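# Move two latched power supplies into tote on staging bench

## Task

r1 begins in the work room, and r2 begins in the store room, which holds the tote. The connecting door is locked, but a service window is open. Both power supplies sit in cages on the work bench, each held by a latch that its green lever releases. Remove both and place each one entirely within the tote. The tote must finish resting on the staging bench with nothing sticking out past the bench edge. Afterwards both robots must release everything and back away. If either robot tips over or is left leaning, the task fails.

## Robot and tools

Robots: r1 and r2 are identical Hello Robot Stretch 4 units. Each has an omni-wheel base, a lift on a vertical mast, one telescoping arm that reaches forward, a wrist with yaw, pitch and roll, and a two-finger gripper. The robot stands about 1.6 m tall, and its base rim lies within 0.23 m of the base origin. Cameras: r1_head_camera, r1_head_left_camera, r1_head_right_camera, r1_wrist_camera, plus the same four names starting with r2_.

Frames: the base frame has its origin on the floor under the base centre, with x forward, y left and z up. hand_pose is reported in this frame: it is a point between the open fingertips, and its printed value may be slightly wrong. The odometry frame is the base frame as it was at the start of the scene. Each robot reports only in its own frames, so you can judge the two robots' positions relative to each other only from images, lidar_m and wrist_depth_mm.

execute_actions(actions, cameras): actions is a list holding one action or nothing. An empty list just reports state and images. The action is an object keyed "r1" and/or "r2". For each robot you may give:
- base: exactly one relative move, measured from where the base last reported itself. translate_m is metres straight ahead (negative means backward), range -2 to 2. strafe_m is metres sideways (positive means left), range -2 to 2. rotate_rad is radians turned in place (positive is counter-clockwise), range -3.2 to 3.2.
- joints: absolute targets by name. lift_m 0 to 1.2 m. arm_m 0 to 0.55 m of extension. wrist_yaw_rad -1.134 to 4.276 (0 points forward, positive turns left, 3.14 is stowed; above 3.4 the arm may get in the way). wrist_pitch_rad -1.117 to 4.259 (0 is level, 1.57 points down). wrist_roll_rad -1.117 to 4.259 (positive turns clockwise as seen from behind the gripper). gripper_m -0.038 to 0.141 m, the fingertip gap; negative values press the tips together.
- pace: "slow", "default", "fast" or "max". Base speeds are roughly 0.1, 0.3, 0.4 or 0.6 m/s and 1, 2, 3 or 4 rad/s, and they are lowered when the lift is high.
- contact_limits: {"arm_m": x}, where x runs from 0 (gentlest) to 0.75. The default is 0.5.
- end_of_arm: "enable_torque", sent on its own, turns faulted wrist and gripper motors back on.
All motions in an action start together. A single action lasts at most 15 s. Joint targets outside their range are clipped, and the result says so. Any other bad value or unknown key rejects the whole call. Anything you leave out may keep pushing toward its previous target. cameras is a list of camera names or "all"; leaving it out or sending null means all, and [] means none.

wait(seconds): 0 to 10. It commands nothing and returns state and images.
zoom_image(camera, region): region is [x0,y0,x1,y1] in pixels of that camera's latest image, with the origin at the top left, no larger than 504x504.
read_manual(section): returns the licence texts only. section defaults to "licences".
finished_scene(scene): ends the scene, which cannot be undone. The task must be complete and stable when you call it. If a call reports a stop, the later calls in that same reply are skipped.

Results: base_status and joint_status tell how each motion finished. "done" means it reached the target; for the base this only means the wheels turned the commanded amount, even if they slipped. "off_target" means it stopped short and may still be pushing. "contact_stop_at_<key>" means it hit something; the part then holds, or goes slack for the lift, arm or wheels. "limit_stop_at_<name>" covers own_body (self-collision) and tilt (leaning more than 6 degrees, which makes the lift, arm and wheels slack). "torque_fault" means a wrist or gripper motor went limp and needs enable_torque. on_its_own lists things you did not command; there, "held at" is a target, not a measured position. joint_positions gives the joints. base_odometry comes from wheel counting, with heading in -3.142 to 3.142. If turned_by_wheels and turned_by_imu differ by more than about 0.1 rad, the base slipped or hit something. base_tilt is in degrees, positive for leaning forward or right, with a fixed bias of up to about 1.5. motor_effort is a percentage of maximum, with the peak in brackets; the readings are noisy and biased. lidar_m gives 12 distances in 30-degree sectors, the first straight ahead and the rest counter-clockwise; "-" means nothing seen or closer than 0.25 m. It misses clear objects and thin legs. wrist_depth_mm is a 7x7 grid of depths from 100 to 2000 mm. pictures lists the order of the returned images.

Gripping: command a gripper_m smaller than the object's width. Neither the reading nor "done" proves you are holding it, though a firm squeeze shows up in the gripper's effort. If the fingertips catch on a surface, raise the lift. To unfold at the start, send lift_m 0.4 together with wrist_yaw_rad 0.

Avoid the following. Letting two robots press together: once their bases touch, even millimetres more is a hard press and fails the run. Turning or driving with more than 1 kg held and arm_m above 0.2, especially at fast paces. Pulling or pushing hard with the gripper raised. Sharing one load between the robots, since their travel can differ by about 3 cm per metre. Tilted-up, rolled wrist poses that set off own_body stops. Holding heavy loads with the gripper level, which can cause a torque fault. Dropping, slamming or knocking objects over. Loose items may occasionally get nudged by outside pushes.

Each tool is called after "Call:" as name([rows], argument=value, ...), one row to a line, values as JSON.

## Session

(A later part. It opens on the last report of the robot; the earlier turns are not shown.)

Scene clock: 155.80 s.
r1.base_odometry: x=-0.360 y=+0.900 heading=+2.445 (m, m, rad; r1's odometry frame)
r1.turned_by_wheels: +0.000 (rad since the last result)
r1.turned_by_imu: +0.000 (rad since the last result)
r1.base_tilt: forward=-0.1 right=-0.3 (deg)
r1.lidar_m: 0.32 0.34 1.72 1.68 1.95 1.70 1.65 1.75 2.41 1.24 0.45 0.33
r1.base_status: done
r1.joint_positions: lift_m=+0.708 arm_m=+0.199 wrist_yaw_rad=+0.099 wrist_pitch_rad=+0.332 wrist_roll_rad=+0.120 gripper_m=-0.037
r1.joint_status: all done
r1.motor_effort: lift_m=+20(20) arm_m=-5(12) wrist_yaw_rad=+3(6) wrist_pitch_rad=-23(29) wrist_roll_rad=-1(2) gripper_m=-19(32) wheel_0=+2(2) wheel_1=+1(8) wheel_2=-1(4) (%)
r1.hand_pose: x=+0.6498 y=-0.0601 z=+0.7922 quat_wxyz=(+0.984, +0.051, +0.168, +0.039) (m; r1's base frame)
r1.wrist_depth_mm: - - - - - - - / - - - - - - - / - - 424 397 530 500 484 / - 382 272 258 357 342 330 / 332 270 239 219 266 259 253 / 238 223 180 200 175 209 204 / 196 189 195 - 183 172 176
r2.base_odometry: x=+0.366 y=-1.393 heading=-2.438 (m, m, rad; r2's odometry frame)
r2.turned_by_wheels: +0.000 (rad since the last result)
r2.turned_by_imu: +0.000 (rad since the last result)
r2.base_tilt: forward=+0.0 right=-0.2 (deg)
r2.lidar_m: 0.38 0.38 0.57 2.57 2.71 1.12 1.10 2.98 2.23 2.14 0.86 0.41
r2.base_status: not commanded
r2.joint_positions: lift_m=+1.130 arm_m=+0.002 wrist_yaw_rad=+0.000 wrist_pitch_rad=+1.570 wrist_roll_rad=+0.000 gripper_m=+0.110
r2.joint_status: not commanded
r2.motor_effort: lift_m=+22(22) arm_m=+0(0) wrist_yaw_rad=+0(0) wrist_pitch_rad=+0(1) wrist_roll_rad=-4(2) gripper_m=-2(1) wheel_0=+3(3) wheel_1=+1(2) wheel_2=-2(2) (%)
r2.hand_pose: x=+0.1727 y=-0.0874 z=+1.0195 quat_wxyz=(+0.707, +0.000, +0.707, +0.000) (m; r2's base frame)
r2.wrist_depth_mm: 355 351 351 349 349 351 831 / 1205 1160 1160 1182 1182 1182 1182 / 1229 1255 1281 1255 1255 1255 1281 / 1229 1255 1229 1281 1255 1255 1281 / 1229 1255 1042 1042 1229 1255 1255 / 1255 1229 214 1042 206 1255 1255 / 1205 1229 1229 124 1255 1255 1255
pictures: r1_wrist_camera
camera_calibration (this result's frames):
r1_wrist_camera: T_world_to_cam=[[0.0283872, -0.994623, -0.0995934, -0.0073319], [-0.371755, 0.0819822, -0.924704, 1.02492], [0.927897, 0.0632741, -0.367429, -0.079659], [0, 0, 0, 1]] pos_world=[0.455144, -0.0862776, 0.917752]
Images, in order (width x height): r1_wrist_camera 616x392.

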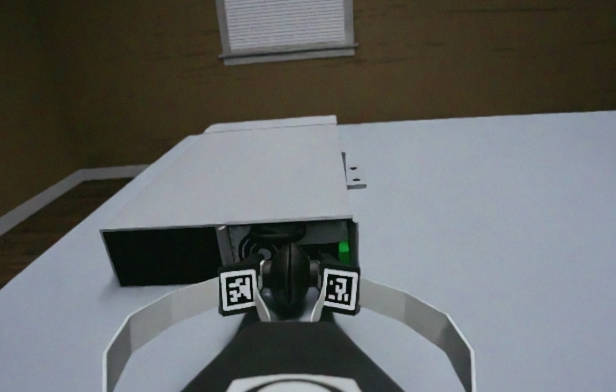

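Call:
execute_actions([
  {"r1":{"joints":{"arm_m":0.16,"gripper_m":0.058}}},
], cameras=[])

Call:
execute_actions([
  {"r1":{"base":{"strafe_m":0.0355},"joints":{"arm_m":0.188,"wrist_yaw_rad":-0.03,"lift_m":0.711,"wrist_pitch_rad":0.3,"wrist_roll_rad":0.2}}},
], cameras=["r1_wrist_camera"])

Scene clock: 160.23 s.
r1.base_odometry: x=-0.360 y=+0.900 heading=+2.445 (m, m, rad; r1's odometry frame)
r1.turned_by_wheels: +0.000 (rad since the last result)
r1.turned_by_imu: +0.001 (rad since the last result)
r1.base_tilt: forward=-0.1 right=-0.4 (deg)
r1.lidar_m: 0.29 0.33 1.70 1.66 1.94 1.73 1.65 1.73 2.40 1.27 0.46 0.33
r1.base_status: not commanded
r1.joint_positions: lift_m=+0.708 arm_m=+0.162 wrist_yaw_rad=+0.100 wrist_pitch_rad=+0.326 wrist_roll_rad=+0.120 gripper_m=+0.058
r1.joint_status: all done
r1.motor_effort: lift_m=+20(20) arm_m=-9(10) wrist_yaw_rad=-1(3) wrist_pitch_rad=-7(25) wrist_roll_rad=+0(1) gripper_m=-1(19) wheel_0=+2(2) wheel_1=+1(1) wheel_2=+0(0) (%)
r1.hand_pose: x=+0.6131 y=-0.0597 z=+0.7937 quat_wxyz=(+0.984, +0.051, +0.165, +0.039) (m; r1's base frame)
r1.wrist_depth_mm: - - - - - - - / - - - - - - - / - - 452 427 554 521 504 / - 397 300 273 370 355 342 / 1025 300 272 272 274 267 260 / 244 237 199 220 204 213 208 / 201 194 199 - 188 177 179
r2.base_odometry: x=+0.366 y=-1.393 heading=-2.438 (m, m, rad; r2's odometry frame)
r2.turned_by_wheels: +0.000 (rad since the last result)
r2.turned_by_imu: +0.001 (rad since the last result)
r2.base_tilt: forward=+0.1 right=-0.2 (deg)
r2.lidar_m: 0.39 0.41 0.59 2.58 2.73 1.14 1.08 3.02 2.21 2.14 0.88 0.39
r2.base_status: not commanded
r2.joint_positions: lift_m=+1.130 arm_m=+0.002 wrist_yaw_rad=+0.000 wrist_pitch_rad=+1.570 wrist_roll_rad=+0.000 gripper_m=+0.110
r2.joint_status: not commanded
r2.motor_effort: lift_m=+22(22) arm_m=+0(1) wrist_yaw_rad=+0(0) wrist_pitch_rad=-1(0) wrist_roll_rad=-4(4) gripper_m=-1(0) wheel_0=+3(3) wheel_1=+1(1) wheel_2=-2(2) (%)
r2.hand_pose: x=+0.1727 y=-0.0874 z=+1.0195 quat_wxyz=(+0.707, +0.000, +0.707, +0.000) (m; r2's base frame)
r2.wrist_depth_mm: 353 351 349 351 351 353 842 / 1182 1160 1182 1182 1182 1182 1205 / 1255 1255 1255 1255 1255 1281 1255 / 1255 1255 1255 1255 1281 1281 1255 / 1229 1229 1025 1042 1255 1255 1281 / 1229 1205 214 1025 205 1255 1255 / 1229 1229 1229 124 1255 1255 1255
pictures: none
No camera images: the call's "cameras" was empty. Leave "cameras" out to get every camera's image.

Scene clock: 161.23 s.
r1.base_odometry: x=-0.383 y=+0.873 heading=+2.444 (m, m, rad; r1's odometry frame)
r1.turned_by_wheels: +0.000 (rad since the last result)
r1.turned_by_imu: +0.000 (rad since the last result)
r1.base_tilt: forward=+0.0 right=-0.4 (deg)
r1.lidar_m: 0.30 0.34 1.67 1.62 1.89 1.72 1.65 1.73 2.41 1.26 0.46 0.33
r1.base_status: done
r1.joint_positions: lift_m=+0.711 arm_m=+0.186 wrist_yaw_rad=-0.030 wrist_pitch_rad=+0.302 wrist_roll_rad=+0.200 gripper_m=+0.058
r1.joint_status: all done
r1.motor_effort: lift_m=+23(22) arm_m=+8(8) wrist_yaw_rad=-3(4) wrist_pitch_rad=-7(12) wrist_roll_rad=+0(2) gripper_m=-4(2) wheel_0=+0(6) wheel_1=-3(11) wheel_2=+0(1) (%)
r1.hand_pose: x=+0.6300 y=-0.0956 z=+0.8031 quat_wxyz=(+0.983, +0.101, +0.148, -0.030) (m; r1's base frame)
r1.wrist_depth_mm: - - - - - - - / - - - - - - - / - - - 615 569 504 469 / - 554 325 314 379 349 327 / - 289 251 259 281 266 255 / 285 259 198 234 208 214 206 / 228 213 215 - 192 178 178
r2.base_odometry: x=+0.366 y=-1.393 heading=-2.438 (m, m, rad; r2's odometry frame)
r2.turned_by_wheels: +0.000 (rad since the last result)
r2.turned_by_imu: +0.000 (rad since the last result)
r2.base_tilt: forward=+0.1 right=-0.2 (deg)
r2.lidar_m: 0.38 0.41 0.56 2.54 2.75 1.14 1.08 3.04 2.20 2.13 0.88 0.39
r2.base_status: not commanded
r2.joint_positions: lift_m=+1.130 arm_m=+0.002 wrist_yaw_rad=+0.000 wrist_pitch_rad=+1.570 wrist_roll_rad=+0.000 gripper_m=+0.110
r2.joint_status: not commanded
r2.motor_effort: lift_m=+22(22) arm_m=-1(1) wrist_yaw_rad=+0(0) wrist_pitch_rad=-2(0) wrist_roll_rad=-4(2) gripper_m=-1(0) wheel_0=+3(3) wheel_1=+2(2) wheel_2=-2(2) (%)
r2.hand_pose: x=+0.1727 y=-0.0874 z=+1.0195 quat_wxyz=(+0.707, +0.000, +0.707, +0.000) (m; r2's base frame)
r2.wrist_depth_mm: 353 351 349 349 349 351 831 / 1182 1182 1160 1182 1160 1205 1205 / 1229 1255 1255 1255 1255 1281 1308 / 1255 1229 1255 1255 1255 1255 1281 / 1229 1229 1025 1042 1255 1255 1255 / 1229 1229 213 1025 205 1255 1281 / 1229 1229 1229 124 1255 1229 1255
pictures: r1_wrist_camera
camera_calibration (this result's frames):
r1_wrist_camera: T_world_to_cam=[[-0.119347, -0.976958, -0.176942, 0.115946], [-0.324712, 0.206823, -0.922923, 1.01141], [0.938253, -0.0526925, -0.341913, -0.0932067], [0, 0, 0, 1]] pos_world=[0.429705, -0.100819, 0.922098]
Images, in order (width x height): r1_wrist_camera 616x392.

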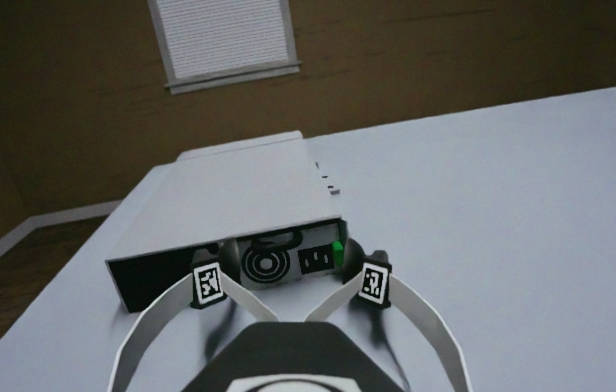

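Call:
execute_actions([
  {"r1":{"base":{"strafe_m":-0.0145},"joints":{"arm_m":0.188,"wrist_yaw_rad":0.02}}},
], cameras=["r1_wrist_camera"])

Scene clock: 162.17 s.
r1.base_odometry: x=-0.373 y=+0.884 heading=+2.444 (m, m, rad; r1's odometry frame)
r1.turned_by_wheels: +0.000 (rad since the last result)
r1.turned_by_imu: +0.000 (rad since the last result)
r1.base_tilt: forward=-0.1 right=-0.4 (deg)
r1.lidar_m: 0.32 0.29 1.73 1.66 1.91 1.72 1.64 1.74 2.40 1.26 0.48 0.33
r1.base_status: done
r1.joint_positions: lift_m=+0.711 arm_m=+0.186 wrist_yaw_rad=+0.020 wrist_pitch_rad=+0.302 wrist_roll_rad=+0.200 gripper_m=+0.058
r1.joint_status: all done
r1.motor_effort: lift_m=+22(23) arm_m=+9(10) wrist_yaw_rad=-1(12) wrist_pitch_rad=-7(7) wrist_roll_rad=-1(1) gripper_m=-4(3) wheel_0=-1(3) wheel_1=-1(4) wheel_2=+0(2) (%)
r1.hand_pose: x=+0.6344 y=-0.0819 z=+0.8031 quat_wxyz=(+0.984, +0.097, +0.151, -0.005) (m; r1's base frame)
r1.wrist_depth_mm: - - - - - - - / - - - - - - - / - - - 574 569 504 469 / - - 325 307 379 349 329 / - 296 251 252 279 266 255 / 287 263 198 233 208 215 206 / 229 214 215 - 191 177 177
r2.base_odometry: x=+0.366 y=-1.393 heading=-2.438 (m, m, rad; r2's odometry frame)
r2.turned_by_wheels: +0.000 (rad since the last result)
r2.turned_by_imu: +0.000 (rad since the last result)
r2.base_tilt: forward=+0.1 right=-0.2 (deg)
r2.lidar_m: 0.37 0.42 0.55 2.57 2.71 1.12 1.10 3.02 2.22 2.12 0.85 0.40
r2.base_status: not commanded
r2.joint_positions: lift_m=+1.130 arm_m=+0.002 wrist_yaw_rad=+0.000 wrist_pitch_rad=+1.570 wrist_roll_rad=+0.000 gripper_m=+0.110
r2.joint_status: not commanded
r2.motor_effort: lift_m=+23(22) arm_m=+0(0) wrist_yaw_rad=+1(0) wrist_pitch_rad=-1(1) wrist_roll_rad=-3(3) gripper_m=-2(1) wheel_0=+3(3) wheel_1=+1(2) wheel_2=-2(3) (%)
r2.hand_pose: x=+0.1727 y=-0.0874 z=+1.0195 quat_wxyz=(+0.707, +0.000, +0.707, +0.000) (m; r2's base frame)
r2.wrist_depth_mm: 353 351 349 349 349 351 842 / 1182 1182 1182 1160 1182 1160 1182 / 1255 1255 1255 1255 1255 1281 1281 / 1255 1255 1229 1255 1281 1255 1281 / 1229 1229 1025 1042 1255 1255 1281 / 1255 1229 214 1025 205 1255 1255 / 1229 1229 1255 124 1255 1255 1255
pictures: r1_wrist_camera
camera_calibration (this result's frames):
r1_wrist_camera: T_world_to_cam=[[-0.0707889, -0.981666, -0.176977, 0.0986257], [-0.334564, 0.190511, -0.922915, 1.01492], [0.93971, -0.00612204, -0.341916, -0.0937251], [0, 0, 0, 1]] pos_world=[0.434613, -0.0971104, 0.922097]
Images, in order (width x height): r1_wrist_camera 616x392.

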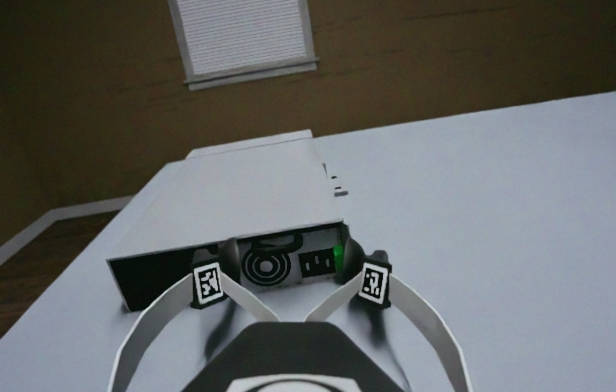

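Call:
execute_actions([
  {"r1":{"joints":{"arm_m":0.193,"gripper_m":0.042},"pace":"slow","contact_limits":{"arm_m":0.35}}},
], cameras=[])

Call:
execute_actions([
  {"r1":{"base":{"strafe_m":0.002},"joints":{"arm_m":0.202,"gripper_m":0.025},"pace":"slow","contact_limits":{"arm_m":0.35}}},
], cameras=["r1_wrist_camera"])

Call:
zoom_image(camera="r1_wrist_camera", region=[180, 200, 420, 340])

Scene clock: 163.37 s.
r1.base_odometry: x=-0.373 y=+0.884 heading=+2.444 (m, m, rad; r1's odometry frame)
r1.turned_by_wheels: +0.000 (rad since the last result)
r1.turned_by_imu: +0.000 (rad since the last result)
r1.base_tilt: forward=+0.0 right=-0.3 (deg)
r1.lidar_m: 0.31 0.33 1.67 1.65 1.91 1.73 1.65 1.75 2.39 1.24 0.46 0.33
r1.base_status: not commanded
r1.joint_positions: lift_m=+0.711 arm_m=+0.191 wrist_yaw_rad=+0.017 wrist_pitch_rad=+0.303 wrist_roll_rad=+0.200 gripper_m=+0.042
r1.joint_status: all done
r1.motor_effort: lift_m=+23(23) arm_m=+9(9) wrist_yaw_rad=+7(10) wrist_pitch_rad=-11(9) wrist_roll_rad=+0(1) gripper_m=-4(4) wheel_0=-1(1) wheel_1=-1(1) wheel_2=+0(0) (%)
r1.contact_limits: arm_m 0.35
r1.hand_pose: x=+0.6391 y=-0.0828 z=+0.8029 quat_wxyz=(+0.984, +0.097, +0.151, -0.007) (m; r1's base frame)
r1.wrist_depth_mm: - - - - - - - / - - - - - - - / - - - 574 569 512 466 / - - 325 309 379 347 325 / - 279 248 246 281 265 252 / 283 257 197 230 198 213 205 / 228 209 215 - 191 177 177
r2.base_odometry: x=+0.366 y=-1.393 heading=-2.438 (m, m, rad; r2's odometry frame)
r2.turned_by_wheels: +0.000 (rad since the last result)
r2.turned_by_imu: +0.000 (rad since the last result)
r2.base_tilt: forward=+0.1 right=-0.2 (deg)
r2.lidar_m: 0.38 0.38 0.55 2.57 2.70 1.10 1.09 2.98 2.21 2.13 0.87 0.40
r2.base_status: not commanded
r2.joint_positions: lift_m=+1.130 arm_m=+0.002 wrist_yaw_rad=+0.000 wrist_pitch_rad=+1.570 wrist_roll_rad=+0.000 gripper_m=+0.110
r2.joint_status: not commanded
r2.motor_effort: lift_m=+22(22) arm_m=+0(1) wrist_yaw_rad=+0(0) wrist_pitch_rad=+0(1) wrist_roll_rad=+0(3) gripper_m=-1(1) wheel_0=+3(3) wheel_1=+1(2) wheel_2=-2(2) (%)
r2.hand_pose: x=+0.1727 y=-0.0874 z=+1.0195 quat_wxyz=(+0.707, +0.000, +0.707, +0.000) (m; r2's base frame)
r2.wrist_depth_mm: 355 351 349 351 351 351 831 / 1182 1182 1160 1160 1182 1182 1182 / 1229 1229 1255 1255 1255 1255 1281 / 1255 1255 1255 1255 1229 1255 1281 / 1205 1229 1042 1025 1255 1255 1281 / 1229 1255 213 1042 205 1281 1281 / 1229 1255 1229 124 1229 1281 1281
pictures: none
No camera images: the call's "cameras" was empty. Leave "cameras" out to get every camera's image.

Scene clock: 164.43 s.
r1.base_odometry: x=-0.375 y=+0.882 heading=+2.444 (m, m, rad; r1's odometry frame)
r1.turned_by_wheels: +0.000 (rad since the last result)
r1.turned_by_imu: +0.000 (rad since the last result)
r1.base_tilt: forward=-0.1 right=-0.4 (deg)
r1.lidar_m: 0.31 0.34 1.71 1.66 1.89 1.74 1.64 1.74 2.42 1.22 0.48 0.35
r1.base_status: done
r1.joint_positions: lift_m=+0.711 arm_m=+0.200 wrist_yaw_rad=+0.017 wrist_pitch_rad=+0.306 wrist_roll_rad=+0.200 gripper_m=+0.025
r1.joint_status: all done
r1.motor_effort: lift_m=+22(22) arm_m=+13(12) wrist_yaw_rad=+8(11) wrist_pitch_rad=-19(19) wrist_roll_rad=+0(0) gripper_m=-9(9) wheel_0=+0(9) wheel_1=+1(2) wheel_2=-4(3) (%)
r1.contact_limits: arm_m 0.35
r1.hand_pose: x=+0.6470 y=-0.0828 z=+0.8020 quat_wxyz=(+0.983, +0.097, +0.153, -0.007) (m; r1's base frame)
r1.wrist_depth_mm: - - - - - - - / - - - - - - - / - - - 544 559 496 455 / - - 315 294 373 342 322 / - 277 237 240 274 260 251 / 281 248 190 230 193 211 202 / 224 210 213 - 189 174 175
r2.base_odometry: x=+0.366 y=-1.393 heading=-2.438 (m, m, rad; r2's odometry frame)
r2.turned_by_wheels: +0.000 (rad since the last result)
r2.turned_by_imu: +0.000 (rad since the last result)
r2.base_tilt: forward=+0.1 right=-0.2 (deg)
r2.lidar_m: 0.37 0.40 0.57 2.54 2.74 1.13 1.09 3.00 2.21 2.14 0.87 0.38
r2.base_status: not commanded
r2.joint_positions: lift_m=+1.130 arm_m=+0.002 wrist_yaw_rad=+0.000 wrist_pitch_rad=+1.570 wrist_roll_rad=+0.000 gripper_m=+0.110
r2.joint_status: not commanded
r2.motor_effort: lift_m=+22(22) arm_m=+0(0) wrist_yaw_rad=+0(0) wrist_pitch_rad=-1(1) wrist_roll_rad=-4(3) gripper_m=+0(1) wheel_0=+3(3) wheel_1=+1(2) wheel_2=-2(1) (%)
r2.hand_pose: x=+0.1727 y=-0.0874 z=+1.0195 quat_wxyz=(+0.707, +0.000, +0.707, +0.000) (m; r2's base frame)
r2.wrist_depth_mm: 353 351 351 351 351 351 831 / 1182 1182 1182 1182 1160 1205 1160 / 1229 1229 1255 1255 1281 1255 1281 / 1229 1255 1255 1255 1255 1281 1281 / 1229 1229 1042 1042 1229 1229 1281 / 1229 1229 214 1025 204 1255 1281 / 1255 1229 1255 123 1255 1255 1255
pictures: r1_wrist_camera
camera_calibration (this result's frames):
r1_wrist_camera: T_world_to_cam=[[-0.074396, -0.981461, -0.176632, 0.100587], [-0.337686, 0.191453, -0.921582, 1.0193], [0.938314, -0.00891588, -0.34567, -0.102233], [0, 0, 0, 1]] pos_world=[0.447613, -0.0973366, 0.921796]
Images, in order (width x height): r1_wrist_camera 616x392.

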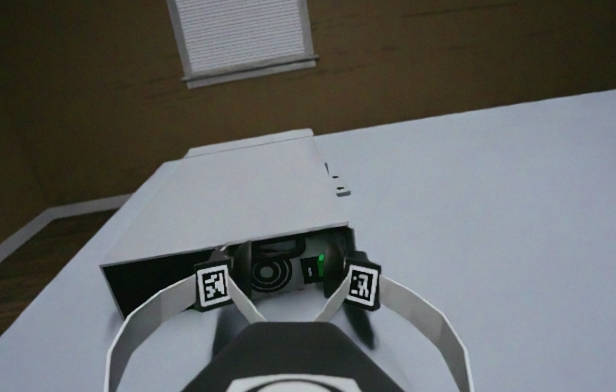

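Region (180, 200, 420, 340) of r1_wrist_camera's 616x392 image, scaled by 2.100; it fills the top 294 rows of this view, and the rest is white.

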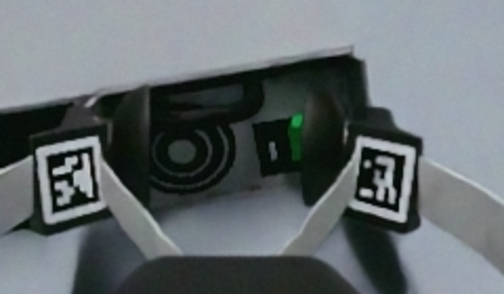

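Call:
execute_actions([
  {"r1":{"base":{"strafe_m":-0.002},"joints":{"arm_m":0.209,"gripper_m":0.0,"wrist_pitch_rad":0.304},"pace":"slow","contact_limits":{"arm_m":0.35}}},
], cameras=[])

Call:
execute_actions([
  {"r1":{"joints":{"arm_m":0.215,"gripper_m":-0.02,"wrist_pitch_rad":0.309},"pace":"slow","contact_limits":{"arm_m":0.35}}},
], cameras=[])

Call:
execute_actions([
  {"r1":{"joints":{"arm_m":0.219,"gripper_m":-0.038,"wrist_pitch_rad":0.314},"pace":"slow","contact_limits":{"arm_m":0.35}}},
], cameras=["r1_wrist_camera"])

Call:
zoom_image(camera="r1_wrist_camera", region=[180, 200, 420, 340])

Scene clock: 165.97 s.
r1.base_odometry: x=-0.373 y=+0.884 heading=+2.444 (m, m, rad; r1's odometry frame)
r1.turned_by_wheels: +0.000 (rad since the last result)
r1.turned_by_imu: +0.000 (rad since the last result)
r1.base_tilt: forward=+0.0 right=-0.4 (deg)
r1.lidar_m: 0.33 0.35 1.71 1.67 1.89 1.74 1.65 1.74 2.40 1.23 0.47 0.33
r1.base_status: done
r1.joint_positions: lift_m=+0.711 arm_m=+0.207 wrist_yaw_rad=+0.018 wrist_pitch_rad=+0.313 wrist_roll_rad=+0.199 gripper_m=+0.001
r1.joint_status: all done
r1.on_its_own: wrist_pitch_rad is at rest, and its effort (-25) is outside its rest range (-23 to +23)
r1.motor_effort: lift_m=+22(23) arm_m=+13(17) wrist_yaw_rad=+5(12) wrist_pitch_rad=-25(28) wrist_roll_rad=+2(0) gripper_m=-21(21) wheel_0=+4(8) wheel_1=+3(1) wheel_2=-7(8) (%)
r1.contact_limits: arm_m 0.35
r1.hand_pose: x=+0.6535 y=-0.0825 z=+0.8003 quat_wxyz=(+0.983, +0.097, +0.156, -0.007) (m; r1's base frame)
r1.wrist_depth_mm: - - - - - - - / - - - - - - - / - - - 492 530 477 442 / - 512 307 291 366 336 315 / - 255 230 232 274 257 246 / 277 170 200 229 187 206 200 / 221 206 209 - 188 174 173
r2.base_odometry: x=+0.366 y=-1.393 heading=-2.438 (m, m, rad; r2's odometry frame)
r2.turned_by_wheels: +0.000 (rad since the last result)
r2.turned_by_imu: +0.000 (rad since the last result)
r2.base_tilt: forward=+0.2 right=-0.2 (deg)
r2.lidar_m: 0.36 0.40 0.58 2.57 2.71 1.14 1.09 2.99 2.21 2.14 0.85 0.40
r2.base_status: not commanded
r2.joint_positions: lift_m=+1.130 arm_m=+0.002 wrist_yaw_rad=+0.000 wrist_pitch_rad=+1.570 wrist_roll_rad=+0.000 gripper_m=+0.110
r2.joint_status: not commanded
r2.motor_effort: lift_m=+22(22) arm_m=-1(1) wrist_yaw_rad=+0(0) wrist_pitch_rad=-1(1) wrist_roll_rad=-4(4) gripper_m=-2(1) wheel_0=+3(3) wheel_1=+1(2) wheel_2=-2(2) (%)
r2.hand_pose: x=+0.1727 y=-0.0874 z=+1.0195 quat_wxyz=(+0.707, +0.000, +0.707, +0.000) (m; r2's base frame)
r2.wrist_depth_mm: 355 349 349 351 351 351 842 / 1160 1182 1160 1182 1160 1182 1182 / 1255 1229 1255 1281 1255 1281 1281 / 1229 1255 1255 1255 1255 1281 1255 / 1255 1229 1042 1042 1255 1281 1281 / 1229 1229 213 1025 206 1255 1281 / 1229 1229 1229 124 1229 1229 1255
pictures: none
No camera images: the call's "cameras" was empty. Leave "cameras" out to get every camera's image.

Scene clock: 166.97 s.
r1.base_odometry: x=-0.373 y=+0.884 heading=+2.444 (m, m, rad; r1's odometry frame)
r1.turned_by_wheels: +0.000 (rad since the last result)
r1.turned_by_imu: +0.000 (rad since the last result)
r1.base_tilt: forward=+0.0 right=-0.4 (deg)
r1.lidar_m: 0.30 0.35 1.70 1.65 1.93 1.73 1.66 1.75 2.39 1.25 0.47 0.33
r1.base_status: not commanded
r1.joint_positions: lift_m=+0.711 arm_m=+0.212 wrist_yaw_rad=+0.016 wrist_pitch_rad=+0.319 wrist_roll_rad=+0.199 gripper_m=-0.019
r1.joint_status: all done
r1.on_its_own: wrist_pitch_rad is at rest, and its effort (-28) is outside its rest range (-23 to +23)
r1.motor_effort: lift_m=+22(22) arm_m=+15(15) wrist_yaw_rad=+9(12) wrist_pitch_rad=-28(32) wrist_roll_rad=+1(1) gripper_m=-23(23) wheel_0=+4(4) wheel_1=+3(3) wheel_2=-6(7) (%)
r1.contact_limits: arm_m 0.35
r1.hand_pose: x=+0.6586 y=-0.0830 z=+0.7987 quat_wxyz=(+0.983, +0.097, +0.159, -0.008) (m; r1's base frame)
r1.wrist_depth_mm: - - - - - - - / - - - - - - - / - - 480 477 525 466 439 / - 473 298 283 357 330 307 / - 252 224 228 273 255 243 / 272 166 204 225 185 201 196 / 216 207 207 - 186 174 172
r2.base_odometry: x=+0.366 y=-1.393 heading=-2.438 (m, m, rad; r2's odometry frame)
r2.turned_by_wheels: +0.000 (rad since the last result)
r2.turned_by_imu: +0.000 (rad since the last result)
r2.base_tilt: forward=+0.1 right=-0.2 (deg)
r2.lidar_m: 0.38 0.40 0.55 2.56 2.70 1.15 1.09 3.00 2.21 2.13 0.86 0.38
r2.base_status: not commanded
r2.joint_positions: lift_m=+1.130 arm_m=+0.002 wrist_yaw_rad=+0.000 wrist_pitch_rad=+1.570 wrist_roll_rad=+0.000 gripper_m=+0.110
r2.joint_status: not commanded
r2.motor_effort: lift_m=+22(22) arm_m=+0(1) wrist_yaw_rad=+0(0) wrist_pitch_rad=-1(0) wrist_roll_rad=-2(2) gripper_m=+0(1) wheel_0=+3(3) wheel_1=+1(1) wheel_2=-2(2) (%)
r2.hand_pose: x=+0.1727 y=-0.0874 z=+1.0195 quat_wxyz=(+0.707, +0.000, +0.707, +0.000) (m; r2's base frame)
r2.wrist_depth_mm: 353 351 351 349 349 353 831 / 1182 1182 1182 1160 1182 1160 1205 / 1255 1255 1255 1255 1255 1255 1308 / 1229 1229 1255 1255 1255 1281 1281 / 1229 1255 1042 1042 1255 1255 1255 / 1205 1229 213 1042 205 1255 1281 / 1229 1255 1255 124 1255 1229 1255
pictures: none
No camera images: the call's "cameras" was empty. Leave "cameras" out to get every camera's image.

Scene clock: 167.93 s.
r1.base_odometry: x=-0.373 y=+0.884 heading=+2.444 (m, m, rad; r1's odometry frame)
r1.turned_by_wheels: +0.000 (rad since the last result)
r1.turned_by_imu: +0.000 (rad since the last result)
r1.base_tilt: forward=-0.1 right=-0.4 (deg)
r1.lidar_m: 0.30 0.34 1.73 1.66 1.87 1.71 1.65 1.72 2.40 1.24 0.45 0.35
r1.base_status: not commanded
r1.joint_positions: lift_m=+0.711 arm_m=+0.217 wrist_yaw_rad=+0.017 wrist_pitch_rad=+0.324 wrist_roll_rad=+0.199 gripper_m=-0.037
r1.joint_status: all done
r1.on_its_own: wrist_pitch_rad is at rest, and its effort (-29) is outside its rest range (-23 to +23)
r1.motor_effort: lift_m=+22(22) arm_m=+13(18) wrist_yaw_rad=+7(13) wrist_pitch_rad=-29(27) wrist_roll_rad=+2(2) gripper_m=-27(26) wheel_0=+4(4) wheel_1=+3(3) wheel_2=-7(6) (%)
r1.contact_limits: arm_m 0.35
r1.hand_pose: x=+0.6624 y=-0.0828 z=+0.7973 quat_wxyz=(+0.982, +0.097, +0.161, -0.008) (m; r1's base frame)
r1.wrist_depth_mm: - - - - - - - / - - - - - - - / - - 466 466 517 462 427 / - 469 296 278 351 324 304 / - 244 222 224 267 250 243 / 267 168 200 224 181 195 197 / 211 208 206 - 184 172 170
r2.base_odometry: x=+0.366 y=-1.393 heading=-2.438 (m, m, rad; r2's odometry frame)
r2.turned_by_wheels: +0.000 (rad since the last result)
r2.turned_by_imu: +0.000 (rad since the last result)
r2.base_tilt: forward=+0.1 right=-0.2 (deg)
r2.lidar_m: 0.37 0.40 0.57 2.56 2.71 1.14 1.08 3.01 2.20 2.12 0.86 0.40
r2.base_status: not commanded
r2.joint_positions: lift_m=+1.130 arm_m=+0.002 wrist_yaw_rad=+0.000 wrist_pitch_rad=+1.570 wrist_roll_rad=+0.000 gripper_m=+0.110
r2.joint_status: not commanded
r2.motor_effort: lift_m=+22(22) arm_m=+0(0) wrist_yaw_rad=+0(0) wrist_pitch_rad=-1(1) wrist_roll_rad=-3(3) gripper_m=+0(2) wheel_0=+3(3) wheel_1=+2(2) wheel_2=-2(2) (%)
r2.hand_pose: x=+0.1727 y=-0.0874 z=+1.0195 quat_wxyz=(+0.707, +0.000, +0.707, +0.000) (m; r2's base frame)
r2.wrist_depth_mm: 353 353 351 351 351 351 831 / 1182 1182 1182 1182 1182 1182 1182 / 1255 1255 1281 1229 1281 1281 1281 / 1255 1229 1255 1255 1281 1255 1281 / 1229 1255 1042 1025 1281 1255 1281 / 1229 1255 214 1042 206 1255 1281 / 1229 1255 1255 124 1255 1255 1255
pictures: r1_wrist_camera
camera_calibration (this result's frames):
r1_wrist_camera: T_world_to_cam=[[-0.0770884, -0.981655, -0.174388, 0.100897], [-0.353569, 0.190457, -0.915814, 1.02605], [0.932226, -0.00894022, -0.361765, -0.101488], [0, 0, 0, 1]] pos_world=[0.465167, -0.0972801, 0.920549]
Images, in order (width x height): r1_wrist_camera 616x392.

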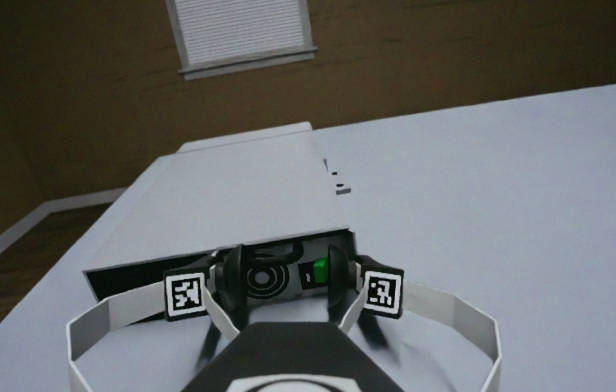

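Region (180, 200, 420, 340) of r1_wrist_camera's 616x392 image, scaled by 2.100; it fills the top 294 rows of this view, and the rest is white.

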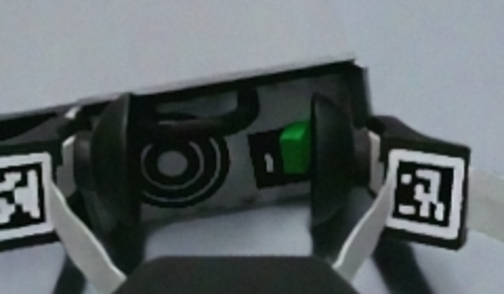

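Now strafe right to load left pad and release push.

Call:
execute_actions([
  {"r1":{"base":{"strafe_m":-0.008},"joints":{"arm_m":0.213,"wrist_pitch_rad":0.32},"pace":"slow"}},
], cameras=["r1_wrist_camera"])

Call:
zoom_image(camera="r1_wrist_camera", region=[180, 200, 420, 340])

Scene clock: 168.87 s.
r1.base_odometry: x=-0.368 y=+0.890 heading=+2.445 (m, m, rad; r1's odometry frame)
r1.turned_by_wheels: +0.001 (rad since the last result)
r1.turned_by_imu: +0.001 (rad since the last result)
r1.base_tilt: forward=-0.1 right=-0.4 (deg)
r1.lidar_m: 0.30 0.33 1.72 1.67 1.93 1.75 1.66 1.73 2.38 1.25 0.47 0.33
r1.base_status: done
r1.joint_positions: lift_m=+0.711 arm_m=+0.214 wrist_yaw_rad=+0.025 wrist_pitch_rad=+0.327 wrist_roll_rad=+0.199 gripper_m=-0.037
r1.joint_status: all done
r1.on_its_own: wrist_yaw_rad is at rest, and its effort (-17) is outside its rest range (-13 to +13)
r1.motor_effort: lift_m=+22(22) arm_m=-8(15) wrist_yaw_rad=-17(17) wrist_pitch_rad=-23(28) wrist_roll_rad=+5(3) gripper_m=-29(30) wheel_0=+8(8) wheel_1=+3(5) wheel_2=+1(5) (%)
r1.hand_pose: x=+0.6606 y=-0.0804 z=+0.7963 quat_wxyz=(+0.982, +0.096, +0.163, -0.004) (m; r1's base frame)
r1.wrist_depth_mm: - - - - - - - / - - - - - - - / - - 462 466 508 459 421 / - 469 294 278 353 325 304 / - 245 223 223 268 252 240 / 267 167 199 224 181 195 195 / 210 208 206 - 184 171 170
r2.base_odometry: x=+0.366 y=-1.393 heading=-2.438 (m, m, rad; r2's odometry frame)
r2.turned_by_wheels: +0.000 (rad since the last result)
r2.turned_by_imu: +0.000 (rad since the last result)
r2.base_tilt: forward=+0.1 right=-0.2 (deg)
r2.lidar_m: 0.37 0.41 0.55 2.56 2.72 1.15 1.08 2.98 2.21 2.14 0.86 0.41
r2.base_status: not commanded
r2.joint_positions: lift_m=+1.130 arm_m=+0.002 wrist_yaw_rad=+0.000 wrist_pitch_rad=+1.570 wrist_roll_rad=+0.000 gripper_m=+0.110
r2.joint_status: not commanded
r2.motor_effort: lift_m=+22(22) arm_m=+0(1) wrist_yaw_rad=+0(0) wrist_pitch_rad=-1(1) wrist_roll_rad=-1(0) gripper_m=+0(0) wheel_0=+3(3) wheel_1=+2(2) wheel_2=-2(2) (%)
r2.hand_pose: x=+0.1727 y=-0.0874 z=+1.0195 quat_wxyz=(+0.707, +0.000, +0.707, +0.000) (m; r2's base frame)
r2.wrist_depth_mm: 353 351 349 349 351 351 831 / 1160 1160 1160 1160 1182 1205 1182 / 1229 1255 1255 1281 1281 1281 1281 / 1229 1229 1255 1255 1255 1281 1255 / 1229 1255 1042 1042 1255 1255 1255 / 1229 1229 214 1025 205 1255 1229 / 1229 1255 1229 124 1255 1255 1255
pictures: r1_wrist_camera
camera_calibration (this result's frames):
r1_wrist_camera: T_world_to_cam=[[-0.0693651, -0.98233, -0.17383, 0.0972481], [-0.358402, 0.187155, -0.914615, 1.02603], [0.930987, -0.00114153, -0.365051, -0.0960076], [0, 0, 0, 1]] pos_world=[0.46386, -0.0966072, 0.920283]
Images, in order (width x height): r1_wrist_camera 616x392.

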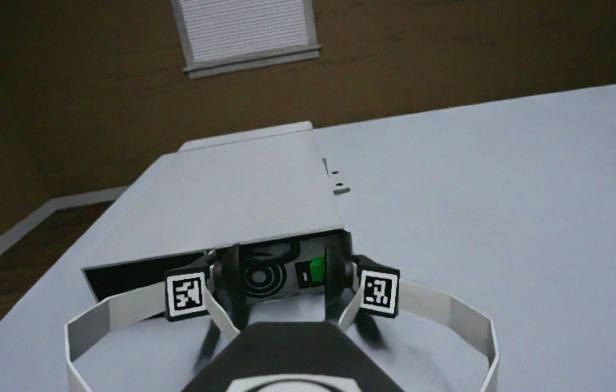

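Region (180, 200, 420, 340) of r1_wrist_camera's 616x392 image, scaled by 2.100; it fills the top 294 rows of this view, and the rest is white.

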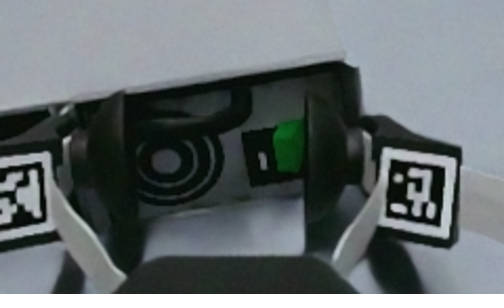

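Call:
execute_actions([
  {"r1":{"base":{"strafe_m":-0.004},"joints":{"arm_m":0.209,"wrist_pitch_rad":0.324},"pace":"slow"}},
], cameras=["r1_wrist_camera"])

Call:
zoom_image(camera="r1_wrist_camera", region=[180, 200, 420, 340])

Scene clock: 169.63 s.
r1.base_odometry: x=-0.366 y=+0.893 heading=+2.446 (m, m, rad; r1's odometry frame)
r1.turned_by_wheels: +0.001 (rad since the last result)
r1.turned_by_imu: +0.001 (rad since the last result)
r1.base_tilt: forward=+0.0 right=-0.3 (deg)
r1.lidar_m: 0.32 0.35 1.71 1.68 1.93 1.71 1.64 1.73 2.41 1.22 0.45 0.35
r1.base_status: done
r1.joint_positions: lift_m=+0.711 arm_m=+0.211 wrist_yaw_rad=+0.031 wrist_pitch_rad=+0.328 wrist_roll_rad=+0.199 gripper_m=-0.037
r1.joint_status: all done
r1.on_its_own: wrist_yaw_rad is at rest, and its effort (-34) is outside its rest range (-13 to +13)
r1.motor_effort: lift_m=+22(22) arm_m=-12(13) wrist_yaw_rad=-34(34) wrist_pitch_rad=-11(17) wrist_roll_rad=+4(2) gripper_m=-34(34) wheel_0=+7(8) wheel_1=+0(4) wheel_2=+7(6) (%)
r1.hand_pose: x=+0.6577 y=-0.0788 z=+0.7962 quat_wxyz=(+0.982, +0.095, +0.164, -0.001) (m; r1's base frame)
r1.wrist_depth_mm: - - - - - - - / - - - - - - - / - - 469 466 517 462 430 / - 469 296 279 355 327 306 / - 254 224 224 270 252 243 / 268 169 195 225 182 196 196 / 212 209 206 - 185 173 171
r2.base_odometry: x=+0.366 y=-1.393 heading=-2.438 (m, m, rad; r2's odometry frame)
r2.turned_by_wheels: +0.000 (rad since the last result)
r2.turned_by_imu: +0.000 (rad since the last result)
r2.base_tilt: forward=+0.1 right=-0.2 (deg)
r2.lidar_m: 0.37 0.39 0.54 2.56 2.74 1.16 1.08 3.02 2.20 2.13 0.87 0.38
r2.base_status: not commanded
r2.joint_positions: lift_m=+1.130 arm_m=+0.002 wrist_yaw_rad=+0.000 wrist_pitch_rad=+1.570 wrist_roll_rad=+0.000 gripper_m=+0.110
r2.joint_status: not commanded
r2.motor_effort: lift_m=+22(22) arm_m=+0(0) wrist_yaw_rad=+0(0) wrist_pitch_rad=+0(1) wrist_roll_rad=-3(0) gripper_m=+0(1) wheel_0=+3(3) wheel_1=+2(2) wheel_2=-2(1) (%)
r2.hand_pose: x=+0.1727 y=-0.0874 z=+1.0195 quat_wxyz=(+0.707, +0.000, +0.707, +0.000) (m; r2's base frame)
r2.wrist_depth_mm: 353 351 351 351 351 351 842 / 1182 1182 1160 1160 1160 1182 1182 / 1255 1255 1255 1229 1255 1281 1281 / 1229 1255 1255 1281 1255 1281 1281 / 1229 1255 1042 1025 1281 1255 1281 / 1229 1255 214 1025 204 1255 1255 / 1229 1229 1255 124 1255 1281 1255
pictures: r1_wrist_camera
camera_calibration (this result's frames):
r1_wrist_camera: T_world_to_cam=[[-0.0636827, -0.982724, -0.173778, 0.0948042], [-0.359992, 0.185029, -0.914423, 1.02529], [0.930779, 0.0043259, -0.365556, -0.0924214], [0, 0, 0, 1]] pos_world=[0.461158, -0.0961429, 0.920242]
Images, in order (width x height): r1_wrist_camera 616x392.

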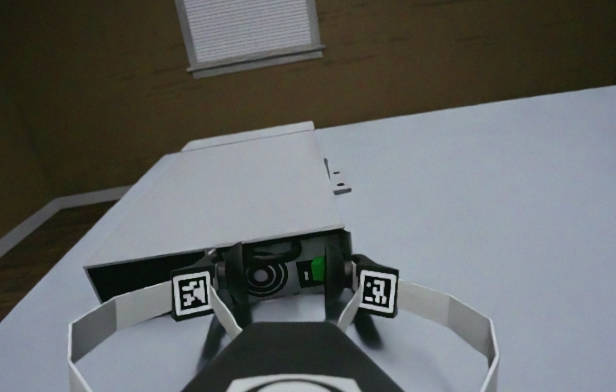

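Region (180, 200, 420, 340) of r1_wrist_camera's 616x392 image, scaled by 2.100; it fills the top 294 rows of this view, and the rest is white.

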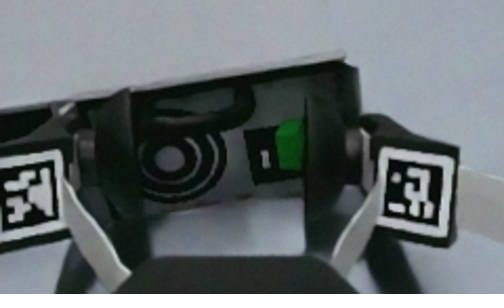

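Call:
execute_actions([
  {"r1":{"joints":{"arm_m":0.2055},"pace":"slow"}},
], cameras=["r1_wrist_camera"])

Call:
zoom_image(camera="r1_wrist_camera", region=[180, 200, 420, 340])

Scene clock: 170.37 s.
r1.base_odometry: x=-0.366 y=+0.893 heading=+2.446 (m, m, rad; r1's odometry frame)
r1.turned_by_wheels: +0.000 (rad since the last result)
r1.turned_by_imu: +0.000 (rad since the last result)
r1.base_tilt: forward=+0.0 right=-0.4 (deg)
r1.lidar_m: 0.31 0.31 1.68 1.69 1.92 1.73 1.64 1.73 2.42 1.25 0.45 0.32
r1.base_status: not commanded
r1.joint_positions: lift_m=+0.711 arm_m=+0.208 wrist_yaw_rad=+0.033 wrist_pitch_rad=+0.326 wrist_roll_rad=+0.199 gripper_m=-0.037
r1.joint_status: all done
r1.on_its_own: wrist_yaw_rad is at rest, and its effort (-37) is outside its rest range (-13 to +13)
r1.motor_effort: lift_m=+23(22) arm_m=-13(12) wrist_yaw_rad=-37(37) wrist_pitch_rad=-7(12) wrist_roll_rad=+2(2) gripper_m=-35(35) wheel_0=+7(7) wheel_1=+0(0) wheel_2=+7(7) (%)
r1.hand_pose: x=+0.6546 y=-0.0785 z=+0.7966 quat_wxyz=(+0.982, +0.095, +0.163, +0.000) (m; r1's base frame)
r1.wrist_depth_mm: - - - - - - - / - - - - - - - / - - 488 469 521 462 439 / - 473 298 282 355 327 307 / - 256 228 229 270 253 245 / 271 162 197 225 182 201 198 / 215 210 208 - 186 173 172
r2.base_odometry: x=+0.366 y=-1.393 heading=-2.438 (m, m, rad; r2's odometry frame)
r2.turned_by_wheels: +0.000 (rad since the last result)
r2.turned_by_imu: +0.000 (rad since the last result)
r2.base_tilt: forward=+0.1 right=-0.1 (deg)
r2.lidar_m: 0.37 0.37 0.57 2.55 2.74 1.12 1.07 3.02 2.20 2.13 0.88 0.40
r2.base_status: not commanded
r2.joint_positions: lift_m=+1.130 arm_m=+0.002 wrist_yaw_rad=+0.000 wrist_pitch_rad=+1.570 wrist_roll_rad=+0.000 gripper_m=+0.110
r2.joint_status: not commanded
r2.motor_effort: lift_m=+22(22) arm_m=+0(0) wrist_yaw_rad=+0(0) wrist_pitch_rad=-1(0) wrist_roll_rad=-3(1) gripper_m=-2(2) wheel_0=+3(3) wheel_1=+2(2) wheel_2=-2(2) (%)
r2.hand_pose: x=+0.1727 y=-0.0874 z=+1.0195 quat_wxyz=(+0.707, +0.000, +0.707, +0.000) (m; r2's base frame)
r2.wrist_depth_mm: 353 351 349 351 351 351 831 / 1182 1160 1160 1182 1160 1205 1205 / 1255 1255 1229 1281 1255 1281 1281 / 1229 1255 1255 1281 1255 1255 1255 / 1255 1229 1025 1025 1255 1255 1281 / 1205 1255 214 1042 205 1255 1255 / 1229 1255 1255 124 1255 1281 1281
pictures: r1_wrist_camera
camera_calibration (this result's frames):
r1_wrist_camera: T_world_to_cam=[[-0.0622173, -0.982792, -0.173925, 0.0941662], [-0.358804, 0.184637, -0.914969, 1.02412], [0.931337, 0.00547792, -0.364117, -0.0907974], [0, 0, 0, 1]] pos_world=[0.457882, -0.0960479, 0.92036]
Images, in order (width x height): r1_wrist_camera 616x392.

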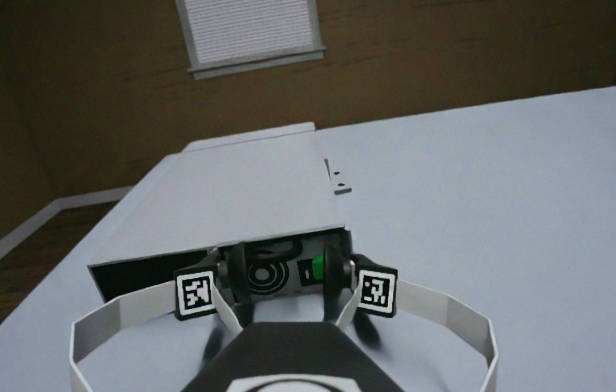

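Region (180, 200, 420, 340) of r1_wrist_camera's 616x392 image, scaled by 2.100; it fills the top 294 rows of this view, and the rest is white.

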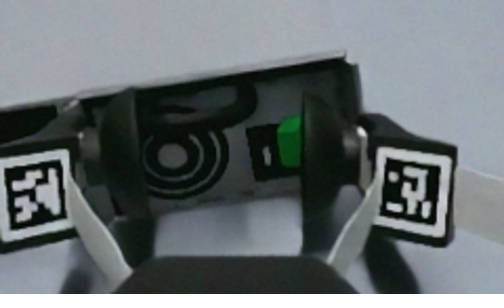

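Call:
wait(seconds=10)

Call:
zoom_image(camera="r1_wrist_camera", region=[180, 200, 420, 340])

Scene clock: 181.93 s.
r1.base_odometry: x=-0.366 y=+0.893 heading=+2.446 (m, m, rad; r1's odometry frame)
r1.turned_by_wheels: +0.000 (rad since the last result)
r1.turned_by_imu: +0.001 (rad since the last result)
r1.base_tilt: forward=+0.0 right=-0.4 (deg)
r1.lidar_m: 0.31 0.33 1.71 1.66 1.93 1.72 1.66 1.74 2.43 1.23 0.42 0.33
r1.base_status: not commanded
r1.joint_positions: lift_m=+0.711 arm_m=+0.208 wrist_yaw_rad=+0.033 wrist_pitch_rad=+0.326 wrist_roll_rad=+0.199 gripper_m=-0.037
r1.joint_status: all done
r1.on_its_own: wrist_yaw_rad is at rest, and its effort (-38) is outside its rest range (-13 to +13)
r1.motor_effort: lift_m=+22(22) arm_m=-13(12) wrist_yaw_rad=-38(37) wrist_pitch_rad=-6(12) wrist_roll_rad=+2(2) gripper_m=-34(35) wheel_0=+8(7) wheel_1=+0(0) wheel_2=+7(7) (%)
r1.hand_pose: x=+0.6546 y=-0.0785 z=+0.7966 quat_wxyz=(+0.982, +0.095, +0.163, +0.000) (m; r1's base frame)
r1.wrist_depth_mm: - - - - - - - / - - - - - - - / - - 484 473 521 462 436 / - 473 298 282 355 329 307 / - 256 227 228 270 254 245 / 272 162 196 226 182 200 197 / 214 210 208 - 186 173 172
r2.base_odometry: x=+0.366 y=-1.393 heading=-2.438 (m, m, rad; r2's odometry frame)
r2.turned_by_wheels: +0.000 (rad since the last result)
r2.turned_by_imu: +0.003 (rad since the last result)
r2.base_tilt: forward=+0.1 right=-0.2 (deg)
r2.lidar_m: 0.40 0.38 0.54 2.54 2.73 1.14 1.05 3.00 2.21 2.13 0.85 0.38
r2.base_status: not commanded
r2.joint_positions: lift_m=+1.130 arm_m=+0.002 wrist_yaw_rad=+0.000 wrist_pitch_rad=+1.570 wrist_roll_rad=+0.000 gripper_m=+0.110
r2.joint_status: not commanded
r2.motor_effort: lift_m=+22(22) arm_m=+0(0) wrist_yaw_rad=+0(0) wrist_pitch_rad=-2(0) wrist_roll_rad=-3(1) gripper_m=+0(2) wheel_0=+3(3) wheel_1=+1(2) wheel_2=-2(2) (%)
r2.hand_pose: x=+0.1727 y=-0.0874 z=+1.0195 quat_wxyz=(+0.707, +0.000, +0.707, +0.000) (m; r2's base frame)
r2.wrist_depth_mm: 353 351 349 351 349 351 842 / 1182 1160 1160 1182 1182 1182 1182 / 1255 1229 1281 1255 1255 1255 1281 / 1255 1229 1229 1255 1255 1281 1281 / 1229 1255 1025 1042 1255 1255 1281 / 1255 1255 213 1042 206 1281 1255 / 1229 1229 1229 124 1255 1255 1255
wait: 10.00 s; at rest from the start
pictures: r1_head_camera, r1_head_left_camera, r1_head_right_camera, r1_wrist_camera, r2_head_camera, r2_head_left_camera, r2_head_right_camera, r2_wrist_camera
camera_calibration (this result's frames):
r1_wrist_camera: T_world_to_cam=[[-0.0622174, -0.982792, -0.173925, 0.0941663], [-0.358804, 0.184637, -0.914969, 1.02412], [0.931337, 0.00547783, -0.364117, -0.0907975], [0, 0, 0, 1]] pos_world=[0.457882, -0.096048, 0.92036]
r2_wrist_camera: T_world_to_cam=[[-0.0358296, -0.99928, 0.0124796, -0.0983131], [-0.999354, 0.0357931, -0.00313785, 0.24134], [0.0026889, -0.012584, -0.999917, 1.25059], [0, 0, 0, 1]] pos_world=[0.234299, -0.0911431, 1.25247]
Images, in order (width x height): r1_head_camera 420x560, r1_head_left_camera 420x672, r1_head_right_camera 420x672, r1_wrist_camera 616x392, r2_head_camera 420x560, r2_head_left_camera 420x672, r2_head_right_camera 420x672, r2_wrist_camera 616x392.

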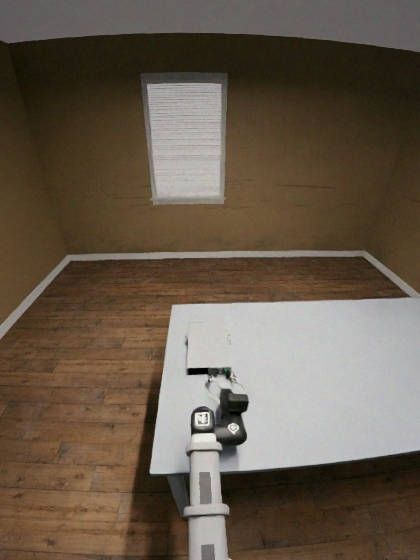

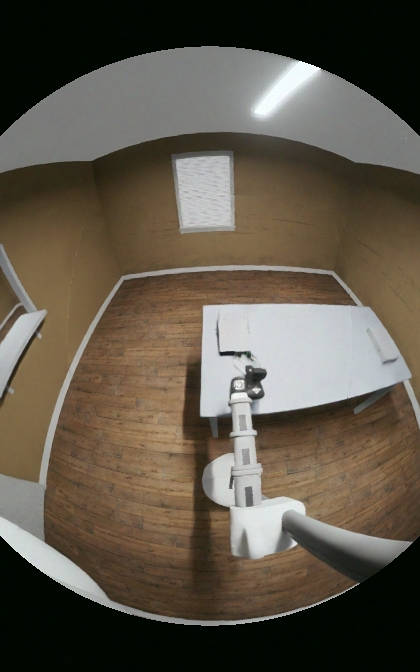

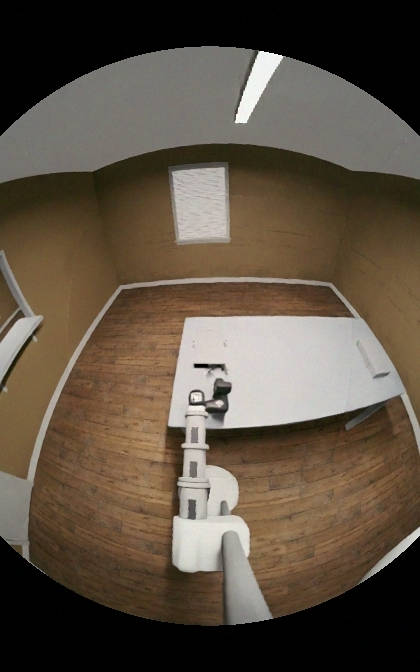

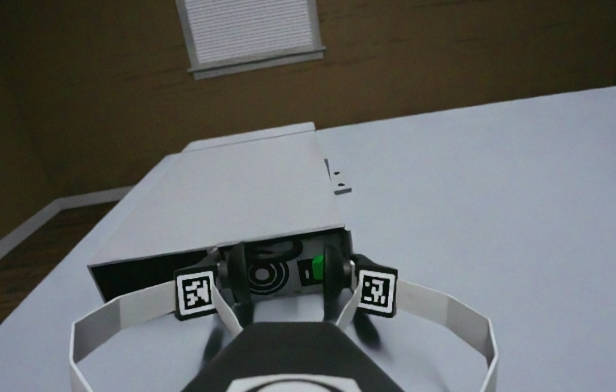

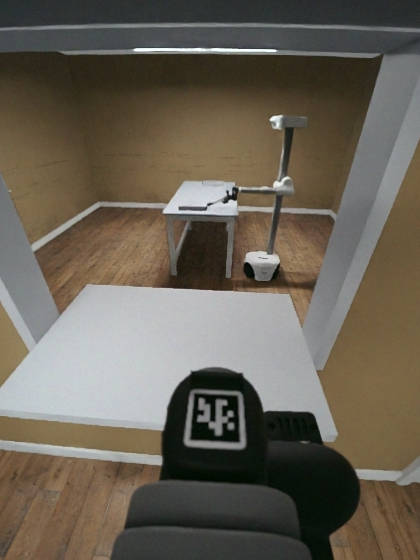

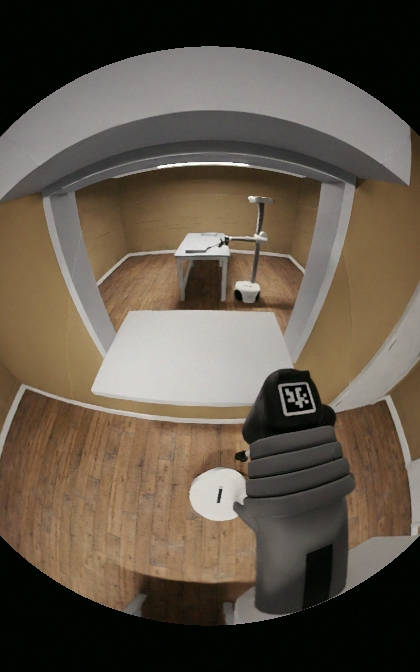

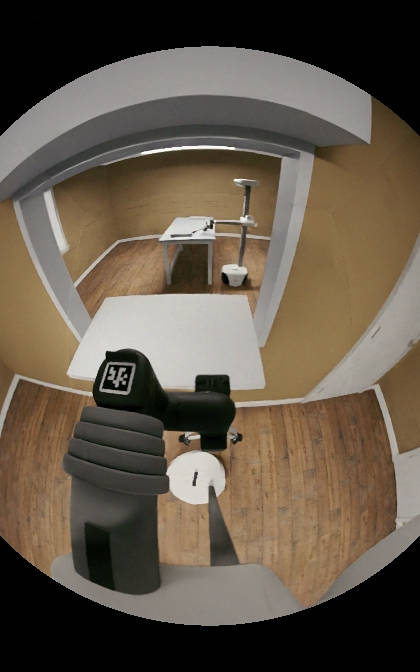

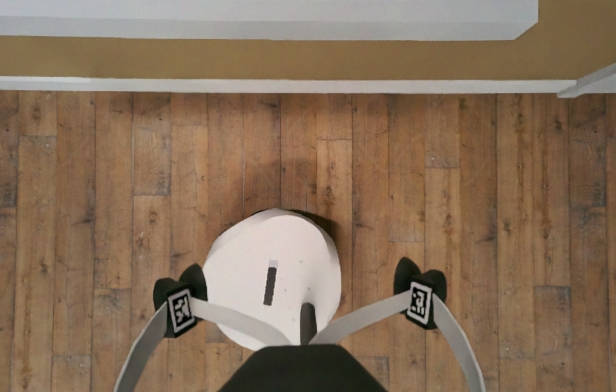

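Region (180, 200, 420, 340) of r1_wrist_camera's 616x392 image, scaled by 2.100; it fills the top 294 rows of this view, and the rest is white.

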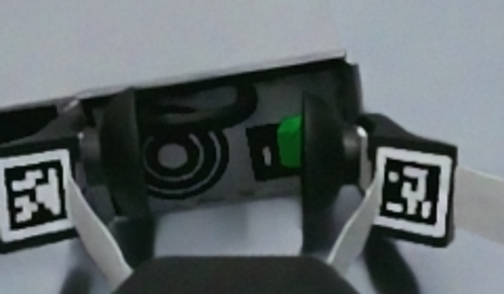

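Call:
zoom_image(camera="r1_head_camera", region=[185, 350, 255, 410])

Region (185, 350, 255, 410) of r1_head_camera's 420x560 image, scaled by 7.200, with more detail than that image has; it fills the top 432 rows of this view, and the rest is white.

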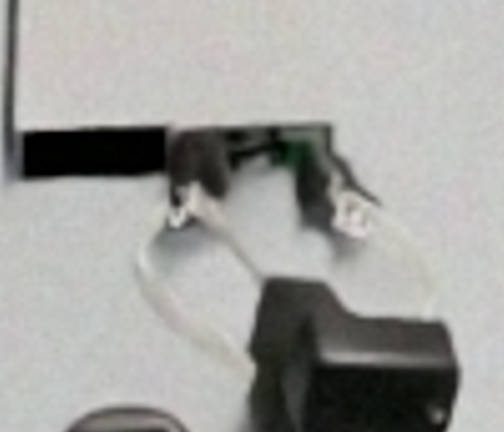

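Call:
execute_actions([
  {"r1":{"base":{"strafe_m":0.008},"pace":"slow"}},
], cameras=["r1_wrist_camera"])

Call:
zoom_image(camera="r1_wrist_camera", region=[180, 200, 420, 340])

Scene clock: 183.40 s.
r1.base_odometry: x=-0.371 y=+0.887 heading=+2.447 (m, m, rad; r1's odometry frame)
r1.turned_by_wheels: +0.001 (rad since the last result)
r1.turned_by_imu: +0.001 (rad since the last result)
r1.base_tilt: forward=-0.1 right=-0.4 (deg)
r1.lidar_m: 0.31 0.33 1.73 1.66 1.86 1.69 1.66 1.73 2.42 1.20 0.47 0.34
r1.base_status: done
r1.joint_positions: lift_m=+0.711 arm_m=+0.208 wrist_yaw_rad=+0.026 wrist_pitch_rad=+0.326 wrist_roll_rad=+0.199 gripper_m=-0.037
r1.joint_status: not commanded
r1.on_its_own: wrist_yaw_rad is at rest, and its effort (-19) is outside its rest range (-13 to +13)
r1.motor_effort: lift_m=+22(22) arm_m=-12(13) wrist_yaw_rad=-19(38) wrist_pitch_rad=-6(7) wrist_roll_rad=+4(2) gripper_m=-33(33) wheel_0=+1(4) wheel_1=+0(5) wheel_2=+6(8) (%)
r1.hand_pose: x=+0.6540 y=-0.0802 z=+0.7967 quat_wxyz=(+0.982, +0.096, +0.163, -0.003) (m; r1's base frame)
r1.wrist_depth_mm: - - - - - - - / - - - - - - - / - - - 477 521 466 445 / - 504 301 282 357 330 310 / - 259 228 230 268 255 245 / 271 166 201 226 182 198 198 / 216 208 208 - 187 173 172
r2.base_odometry: x=+0.366 y=-1.393 heading=-2.438 (m, m, rad; r2's odometry frame)
r2.turned_by_wheels: +0.000 (rad since the last result)
r2.turned_by_imu: +0.000 (rad since the last result)
r2.base_tilt: forward=+0.1 right=-0.2 (deg)
r2.lidar_m: 0.36 0.40 0.58 2.55 2.72 1.13 1.07 3.01 2.19 2.10 0.88 0.39
r2.base_status: not commanded
r2.joint_positions: lift_m=+1.130 arm_m=+0.002 wrist_yaw_rad=+0.000 wrist_pitch_rad=+1.570 wrist_roll_rad=+0.000 gripper_m=+0.110
r2.joint_status: not commanded
r2.motor_effort: lift_m=+22(22) arm_m=-1(0) wrist_yaw_rad=+0(0) wrist_pitch_rad=-1(1) wrist_roll_rad=-2(1) gripper_m=-1(1) wheel_0=+3(3) wheel_1=+2(2) wheel_2=-2(2) (%)
r2.hand_pose: x=+0.1727 y=-0.0874 z=+1.0195 quat_wxyz=(+0.707, +0.000, +0.707, +0.000) (m; r2's base frame)
r2.wrist_depth_mm: 353 351 349 351 351 351 831 / 1182 1182 1160 1182 1160 1182 1182 / 1229 1255 1255 1255 1255 1255 1281 / 1255 1255 1229 1255 1255 1255 1281 / 1229 1229 1042 1042 1281 1255 1255 / 1255 1229 213 1042 206 1255 1255 / 1229 1229 1229 124 1229 1255 1281
pictures: r1_wrist_camera
camera_calibration (this result's frames):
r1_wrist_camera: T_world_to_cam=[[-0.068183, -0.982387, -0.173973, 0.0964547], [-0.357199, 0.186856, -0.915147, 1.02361], [0.931536, -0.00025468, -0.363648, -0.091113], [0, 0, 0, 1]] pos_world=[0.457083, -0.0965348, 0.920398]
Images, in order (width x height): r1_wrist_camera 616x392.

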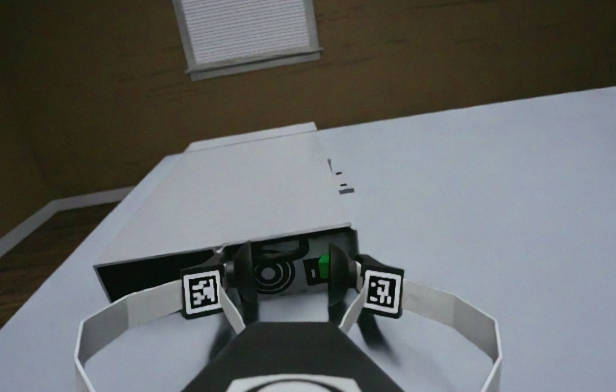

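Region (180, 200, 420, 340) of r1_wrist_camera's 616x392 image, scaled by 2.100; it fills the top 294 rows of this view, and the rest is white.

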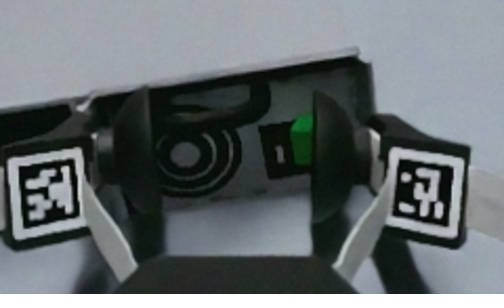

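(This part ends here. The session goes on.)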